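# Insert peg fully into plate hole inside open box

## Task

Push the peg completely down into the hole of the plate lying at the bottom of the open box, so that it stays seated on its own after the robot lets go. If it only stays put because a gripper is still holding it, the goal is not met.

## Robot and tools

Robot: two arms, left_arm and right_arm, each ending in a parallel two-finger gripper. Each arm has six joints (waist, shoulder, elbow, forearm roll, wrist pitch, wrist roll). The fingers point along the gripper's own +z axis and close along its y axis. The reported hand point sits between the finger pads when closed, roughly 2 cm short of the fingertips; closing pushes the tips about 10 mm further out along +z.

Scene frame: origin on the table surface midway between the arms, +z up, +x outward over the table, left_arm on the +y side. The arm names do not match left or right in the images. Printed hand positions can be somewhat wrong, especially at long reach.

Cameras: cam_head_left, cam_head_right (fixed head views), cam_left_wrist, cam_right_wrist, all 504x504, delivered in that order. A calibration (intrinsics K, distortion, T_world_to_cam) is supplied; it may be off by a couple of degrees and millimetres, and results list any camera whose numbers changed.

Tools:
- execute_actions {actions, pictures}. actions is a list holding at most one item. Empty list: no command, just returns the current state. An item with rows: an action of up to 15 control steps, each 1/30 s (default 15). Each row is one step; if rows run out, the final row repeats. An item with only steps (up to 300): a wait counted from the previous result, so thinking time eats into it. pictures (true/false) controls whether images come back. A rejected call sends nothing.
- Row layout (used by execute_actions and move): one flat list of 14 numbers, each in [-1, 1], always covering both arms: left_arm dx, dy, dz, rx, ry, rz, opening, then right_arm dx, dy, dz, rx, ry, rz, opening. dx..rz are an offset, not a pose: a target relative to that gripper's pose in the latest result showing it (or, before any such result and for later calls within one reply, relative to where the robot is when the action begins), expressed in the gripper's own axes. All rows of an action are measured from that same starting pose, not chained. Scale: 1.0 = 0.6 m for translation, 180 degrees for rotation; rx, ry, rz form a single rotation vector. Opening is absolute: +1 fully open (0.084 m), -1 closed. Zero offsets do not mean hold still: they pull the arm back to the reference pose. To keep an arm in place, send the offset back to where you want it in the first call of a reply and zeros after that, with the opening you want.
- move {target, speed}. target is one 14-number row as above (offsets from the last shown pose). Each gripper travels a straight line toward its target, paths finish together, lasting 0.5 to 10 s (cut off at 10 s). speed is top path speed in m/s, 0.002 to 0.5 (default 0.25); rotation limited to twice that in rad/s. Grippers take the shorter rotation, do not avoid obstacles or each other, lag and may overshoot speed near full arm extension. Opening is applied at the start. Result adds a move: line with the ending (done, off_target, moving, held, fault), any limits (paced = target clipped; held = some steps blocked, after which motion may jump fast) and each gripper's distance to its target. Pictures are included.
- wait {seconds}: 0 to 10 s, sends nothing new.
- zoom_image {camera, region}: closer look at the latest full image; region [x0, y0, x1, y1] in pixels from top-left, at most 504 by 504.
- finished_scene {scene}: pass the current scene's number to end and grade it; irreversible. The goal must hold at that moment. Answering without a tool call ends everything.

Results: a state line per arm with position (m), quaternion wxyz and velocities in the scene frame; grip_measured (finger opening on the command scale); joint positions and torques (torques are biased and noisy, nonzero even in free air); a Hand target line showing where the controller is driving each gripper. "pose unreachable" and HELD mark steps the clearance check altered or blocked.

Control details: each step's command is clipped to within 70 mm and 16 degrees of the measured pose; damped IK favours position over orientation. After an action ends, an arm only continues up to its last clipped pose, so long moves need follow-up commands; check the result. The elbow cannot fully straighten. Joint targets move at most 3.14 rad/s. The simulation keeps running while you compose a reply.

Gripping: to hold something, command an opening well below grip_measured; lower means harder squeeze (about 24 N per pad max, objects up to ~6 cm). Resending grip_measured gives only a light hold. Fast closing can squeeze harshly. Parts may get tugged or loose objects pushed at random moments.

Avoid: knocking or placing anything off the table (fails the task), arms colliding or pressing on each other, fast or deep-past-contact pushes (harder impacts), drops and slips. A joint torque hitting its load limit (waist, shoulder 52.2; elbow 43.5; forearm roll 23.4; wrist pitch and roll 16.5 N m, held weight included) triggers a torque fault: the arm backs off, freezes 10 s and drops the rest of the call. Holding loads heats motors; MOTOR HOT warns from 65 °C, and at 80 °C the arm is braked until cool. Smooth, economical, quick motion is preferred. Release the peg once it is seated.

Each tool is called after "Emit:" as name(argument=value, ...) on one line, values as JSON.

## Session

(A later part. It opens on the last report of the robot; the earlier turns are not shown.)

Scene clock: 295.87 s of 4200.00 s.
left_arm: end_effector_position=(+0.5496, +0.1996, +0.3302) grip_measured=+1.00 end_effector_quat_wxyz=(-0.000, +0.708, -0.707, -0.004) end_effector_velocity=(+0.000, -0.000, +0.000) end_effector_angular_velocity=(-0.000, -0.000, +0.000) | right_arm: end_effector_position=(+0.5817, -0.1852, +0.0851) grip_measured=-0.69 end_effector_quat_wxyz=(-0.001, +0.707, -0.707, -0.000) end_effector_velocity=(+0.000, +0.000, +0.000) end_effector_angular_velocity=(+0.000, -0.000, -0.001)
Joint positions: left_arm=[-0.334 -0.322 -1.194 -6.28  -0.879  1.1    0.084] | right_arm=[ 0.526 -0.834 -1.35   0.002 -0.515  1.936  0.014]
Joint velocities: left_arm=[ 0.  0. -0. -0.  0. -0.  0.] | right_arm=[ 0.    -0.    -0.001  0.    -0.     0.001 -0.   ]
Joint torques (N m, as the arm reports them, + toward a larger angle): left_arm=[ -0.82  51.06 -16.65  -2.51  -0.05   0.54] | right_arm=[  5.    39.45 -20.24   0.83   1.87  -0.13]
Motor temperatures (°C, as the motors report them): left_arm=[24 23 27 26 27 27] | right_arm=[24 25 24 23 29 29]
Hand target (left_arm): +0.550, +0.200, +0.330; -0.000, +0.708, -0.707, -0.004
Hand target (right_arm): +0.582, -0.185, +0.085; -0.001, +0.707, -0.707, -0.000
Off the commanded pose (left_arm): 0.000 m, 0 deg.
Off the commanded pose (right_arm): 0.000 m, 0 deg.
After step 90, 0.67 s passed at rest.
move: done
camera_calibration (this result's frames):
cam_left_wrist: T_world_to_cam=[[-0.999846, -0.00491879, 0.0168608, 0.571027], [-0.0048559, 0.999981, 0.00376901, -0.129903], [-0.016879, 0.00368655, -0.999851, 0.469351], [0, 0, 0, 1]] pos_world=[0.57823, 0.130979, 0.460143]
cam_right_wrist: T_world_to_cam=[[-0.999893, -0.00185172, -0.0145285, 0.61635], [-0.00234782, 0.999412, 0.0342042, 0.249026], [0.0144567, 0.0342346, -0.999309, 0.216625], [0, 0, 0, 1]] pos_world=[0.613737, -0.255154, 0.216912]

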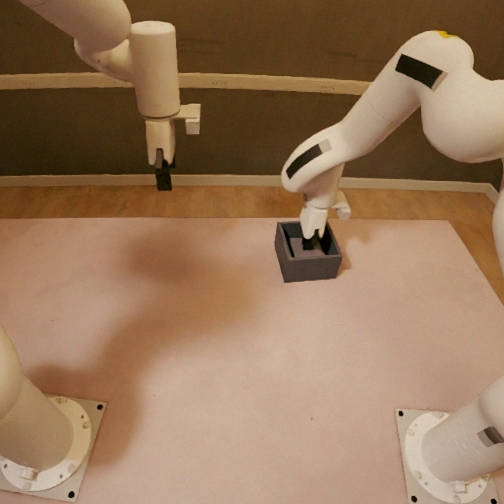

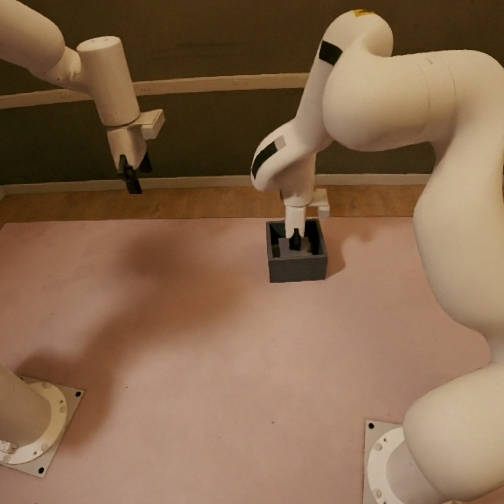

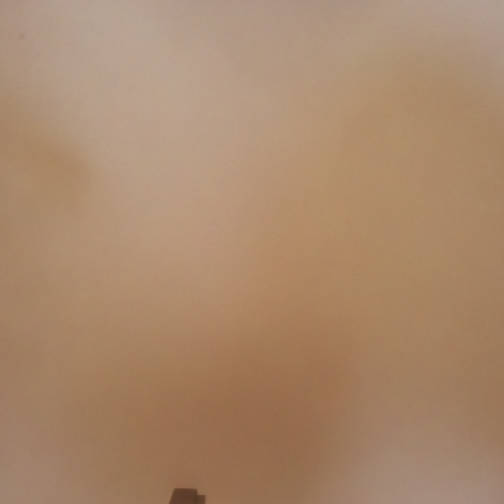

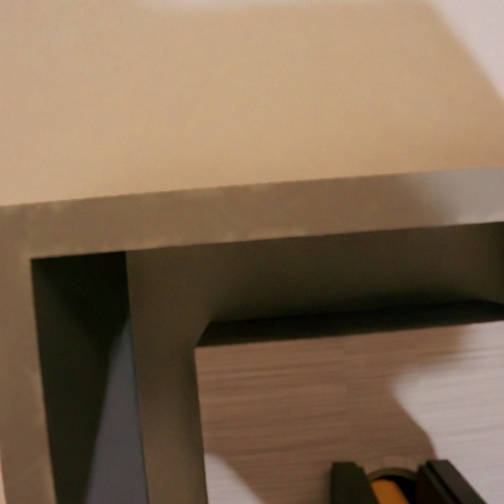

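Emit:
move(target=[0, 0, 0, 0, 0, 0, 1.0, 0, 0, 0.0168, 0, 0, 0, -1.0], speed=0.03)

Scene clock: 299.63 s of 4200.00 s.
left_arm: end_effector_position=(+0.5496, +0.1996, +0.3302) grip_measured=+1.00 end_effector_quat_wxyz=(-0.000, +0.708, -0.707, -0.004) end_effector_velocity=(+0.000, -0.000, +0.000) end_effector_angular_velocity=(-0.001, -0.001, -0.000) | right_arm: end_effector_position=(+0.5835, -0.1844, +0.0814) grip_measured=-0.69 end_effector_quat_wxyz=(-0.003, +0.707, -0.707, +0.001) end_effector_velocity=(-0.000, +0.000, +0.000) end_effector_angular_velocity=(+0.002, -0.004, +0.001)
Joint positions: left_arm=[-0.334 -0.322 -1.194 -6.28  -0.879  1.1    0.084] | right_arm=[ 0.526 -0.842 -1.354  0.002 -0.506  1.936  0.014]
Joint velocities: left_arm=[-0.    -0.    -0.    -0.     0.001  0.     0.   ] | right_arm=[ 0.     0.002  0.005  0.     0.007 -0.    -0.   ]
Joint torques (N m, as the arm reports them, + toward a larger angle): left_arm=[ -0.67  51.6  -16.42  -2.3   -0.1    0.47] | right_arm=[ 4.15  1.83 -2.69  0.35  8.37 -0.25]
Motor temperatures (°C, as the motors report them): left_arm=[24 23 27 26 27 27] | right_arm=[24 25 24 23 29 29]
Hand target (left_arm): +0.550, +0.200, +0.330; -0.000, +0.708, -0.707, -0.004
Hand target (right_arm): +0.582, -0.185, +0.075; -0.001, +0.707, -0.707, -0.000
Off the commanded pose (left_arm): 0.000 m, 0 deg.
Off the commanded pose (right_arm): 0.007 m, 0 deg.
After step 90, 0.07 s passed at rest.
move: off_target (right_arm)
camera_calibration (this result's frames):
cam_left_wrist: T_world_to_cam=[[-0.999846, -0.00491871, 0.0168609, 0.571027], [-0.00485581, 0.999981, 0.00376906, -0.129903], [-0.0168791, 0.00368661, -0.999851, 0.469351], [0, 0, 0, 1]] pos_world=[0.57823, 0.130979, 0.460143]
cam_right_wrist: T_world_to_cam=[[-0.999822, -0.00187123, -0.0187579, 0.61848], [-0.00254374, 0.999352, 0.0358929, 0.248289], [0.0186786, 0.0359343, -0.99918, 0.210756], [0, 0, 0, 1]] pos_world=[0.615066, -0.254544, 0.213272]

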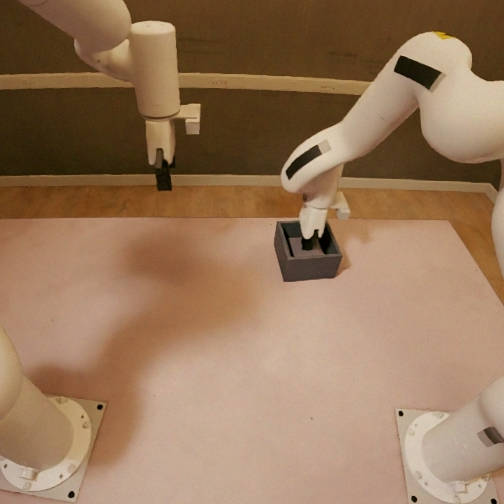

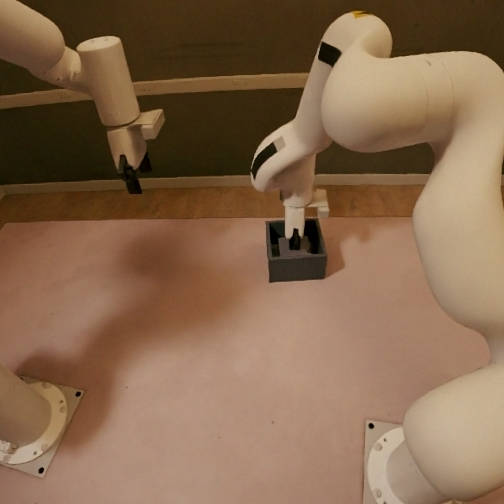

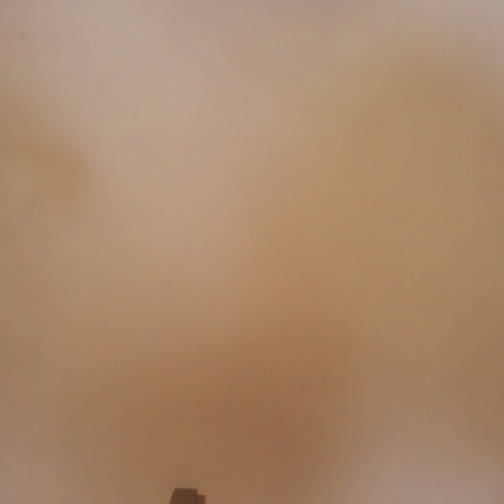

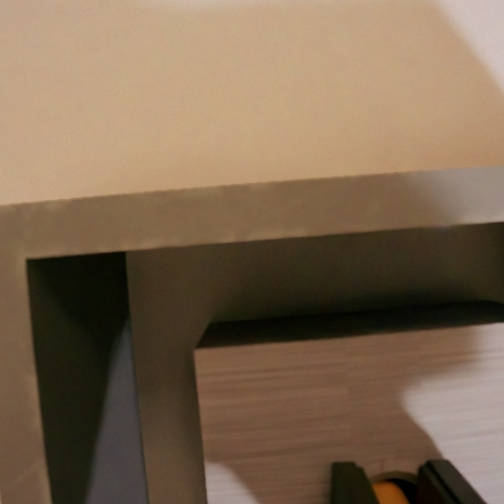

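Emit:
execute_actions(actions=[{"rows": [[0,0,0,0,0,0,1,0,0,-0.003,0,0,0,1]], "steps": 15}])

Scene clock: 306.93 s of 4200.00 s.
left_arm: end_effector_position=(+0.5496, +0.1996, +0.3302) grip_measured=+1.00 end_effector_quat_wxyz=(-0.000, +0.708, -0.707, -0.004) end_effector_velocity=(+0.000, +0.000, +0.000) end_effector_angular_velocity=(+0.001, -0.001, -0.000) | right_arm: end_effector_position=(+0.5833, -0.1845, +0.0828) grip_measured=+1.00 end_effector_quat_wxyz=(-0.003, +0.707, -0.707, +0.001) end_effector_velocity=(+0.001, +0.001, +0.003) end_effector_angular_velocity=(+0.001, -0.001, +0.001)
Joint positions: left_arm=[-0.334 -0.322 -1.194 -6.28  -0.879  1.1    0.084] | right_arm=[ 0.526 -0.839 -1.353  0.002 -0.508  1.936  0.084]
Joint velocities: left_arm=[ 0.    -0.    -0.     0.002  0.    -0.001 -0.   ] | right_arm=[ 0.     0.002 -0.004  0.    -0.004 -0.001  0.   ]
Joint torques (N m, as the arm reports them, + toward a larger angle): left_arm=[ -0.92  51.71 -16.72  -2.3   -0.1    0.49] | right_arm=[  5.61  39.02 -17.52   0.87  -0.04  -0.21]
Motor temperatures (°C, as the motors report them): left_arm=[24 23 27 26 27 27] | right_arm=[24 25 24 23 29 29]
Hand target (left_arm): +0.550, +0.200, +0.330; -0.000, +0.708, -0.707, -0.004
Hand target (right_arm): +0.584, -0.184, +0.083; -0.003, +0.707, -0.707, +0.001
Off the commanded pose (left_arm): 0.000 m, 0 deg.
Off the commanded pose (right_arm): 0.000 m, 0 deg.
Steps of this call (steps 1 to 90: nothing new was sent; then 3.80 s passed at rest; steps 91 to 105: all 15 steps of this action). Readings (end_effector_position):
91: left_arm (+0.5496, +0.1996, +0.3302) | right_arm (+0.5841, -0.1843, +0.0816)
92: left_arm (+0.5496, +0.1996, +0.3302) | right_arm (+0.5859, -0.1842, +0.0824)
94: left_arm (+0.5496, +0.1996, +0.3302) | right_arm (+0.5840, -0.1845, +0.0816)
98: left_arm (+0.5496, +0.1996, +0.3302) | right_arm (+0.5822, -0.1849, +0.0810)
105: the state above
camera_calibration (this result's frames):
cam_left_wrist: T_world_to_cam=[[-0.999846, -0.00491883, 0.0168608, 0.571027], [-0.00485594, 0.999981, 0.00376904, -0.129903], [-0.016879, 0.00368658, -0.999851, 0.469351], [0, 0, 0, 1]] pos_world=[0.57823, 0.130979, 0.460143]
cam_right_wrist: T_world_to_cam=[[-0.999828, -0.00186771, -0.0184323, 0.618234], [-0.00252626, 0.999357, 0.0357695, 0.248329], [0.0183536, 0.0358099, -0.99919, 0.212337], [0, 0, 0, 1]] pos_world=[0.614859, -0.254618, 0.214678]

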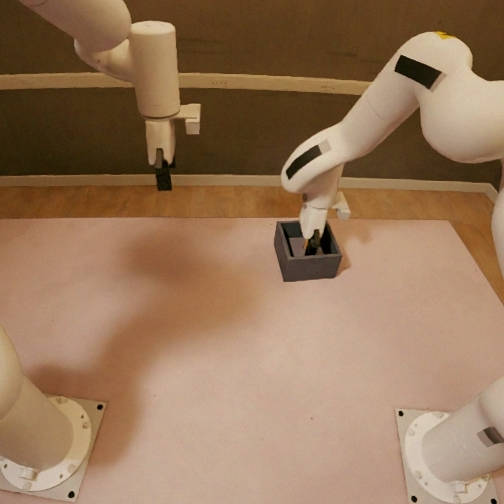

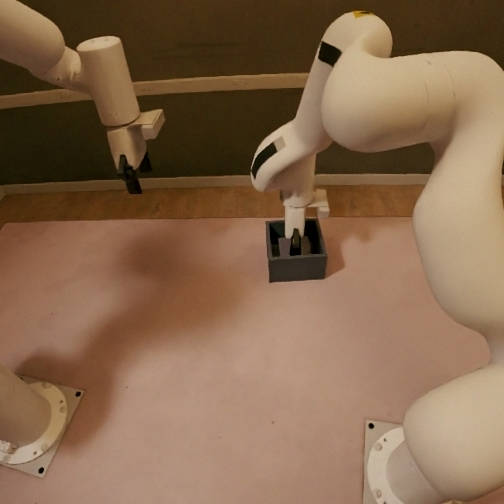

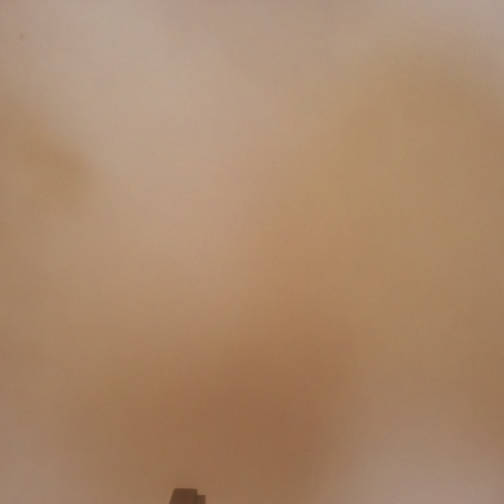

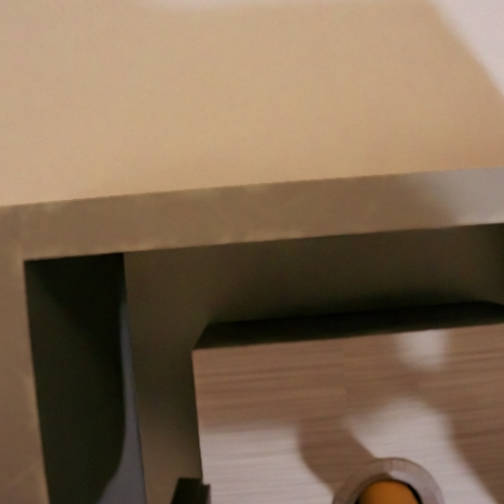

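Emit:
move(target=[0, 0, 0, 0, 0, 0, 1.0, 0, 0, -0.15, 0, 0, 0, 1.0], speed=0.2)

Scene clock: 309.87 s of 4200.00 s.
left_arm: end_effector_position=(+0.5496, +0.1996, +0.3302) grip_measured=+1.00 end_effector_quat_wxyz=(-0.000, +0.708, -0.707, -0.004) end_effector_velocity=(+0.000, -0.000, -0.000) end_effector_angular_velocity=(-0.002, -0.001, -0.001) | right_arm: end_effector_position=(+0.5828, -0.1849, +0.1723) grip_measured=+1.00 end_effector_quat_wxyz=(-0.002, +0.707, -0.707, +0.001) end_effector_velocity=(+0.001, +0.000, +0.003) end_effector_angular_velocity=(+0.000, -0.002, +0.000)
Joint positions: left_arm=[-0.334 -0.322 -1.194 -6.28  -0.879  1.1    0.084] | right_arm=[ 0.526 -0.699 -1.356  0.001 -0.652  1.936  0.084]
Joint velocities: left_arm=[ 0.     0.     0.    -0.001  0.002  0.002  0.   ] | right_arm=[ 0.     0.004 -0.001 -0.001 -0.003  0.     0.   ]
Joint torques (N m, as the arm reports them, + toward a larger angle): left_arm=[ -0.39  51.51 -16.61  -2.59  -0.03   0.56] | right_arm=[  4.2   36.92 -19.15   0.42  -0.09  -0.18]
Motor temperatures (°C, as the motors report them): left_arm=[24 23 27 26 27 27] | right_arm=[24 25 24 23 29 29]
Hand target (left_arm): +0.550, +0.200, +0.330; -0.000, +0.708, -0.707, -0.004
Hand target (right_arm): +0.583, -0.185, +0.173; -0.003, +0.707, -0.707, +0.001
Off the commanded pose (left_arm): 0.000 m, 0 deg.
Off the commanded pose (right_arm): 0.001 m, 0 deg.
move: done
camera_calibration (this result's frames):
cam_left_wrist: T_world_to_cam=[[-0.999846, -0.00491873, 0.0168608, 0.571027], [-0.00485584, 0.999981, 0.00376903, -0.129903], [-0.0168791, 0.00368657, -0.999851, 0.469351], [0, 0, 0, 1]] pos_world=[0.57823, 0.130979, 0.460143]
cam_right_wrist: T_world_to_cam=[[-0.999842, -0.00174924, -0.0176662, 0.619302], [-0.00237128, 0.999376, 0.0352513, 0.24553], [0.0175935, 0.0352877, -0.999222, 0.302116], [0, 0, 0, 1]] pos_world=[0.614472, -0.254954, 0.304166]

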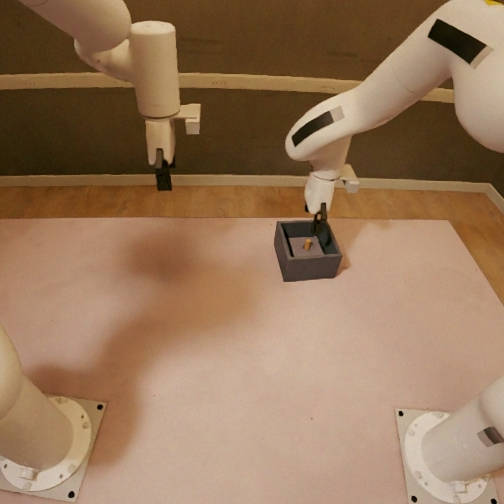

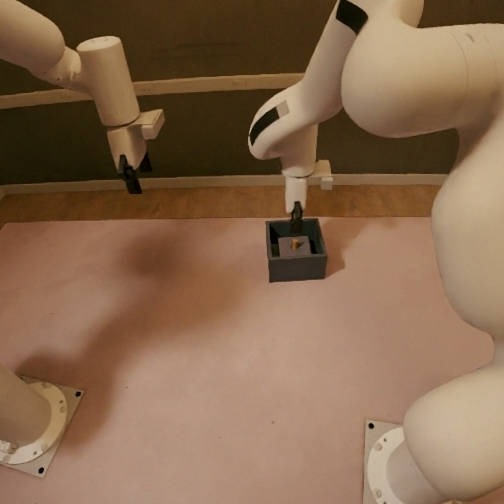

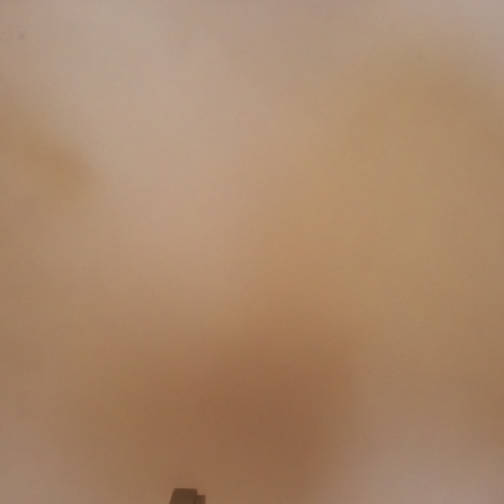

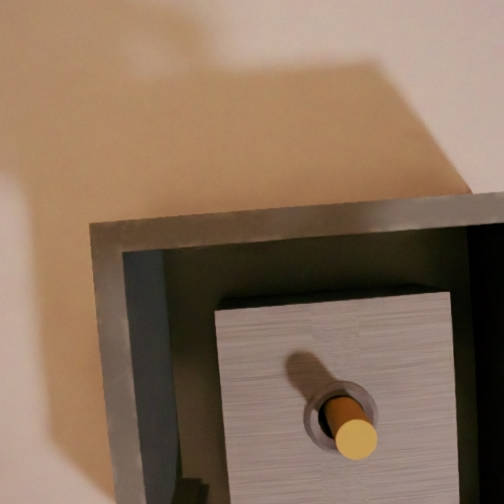

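Emit:
zoom_image(camera="cam_right_wrist", region=[250, 320, 430, 500])

Region (250, 320, 430, 500) of cam_right_wrist's 504x504 image, scaled by 2.800, with more detail than that image has.

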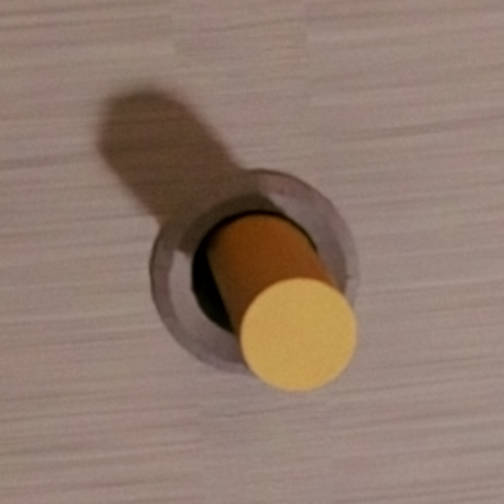

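Emit:
finished_scene(scene=1)

The scene is finished: the task was done.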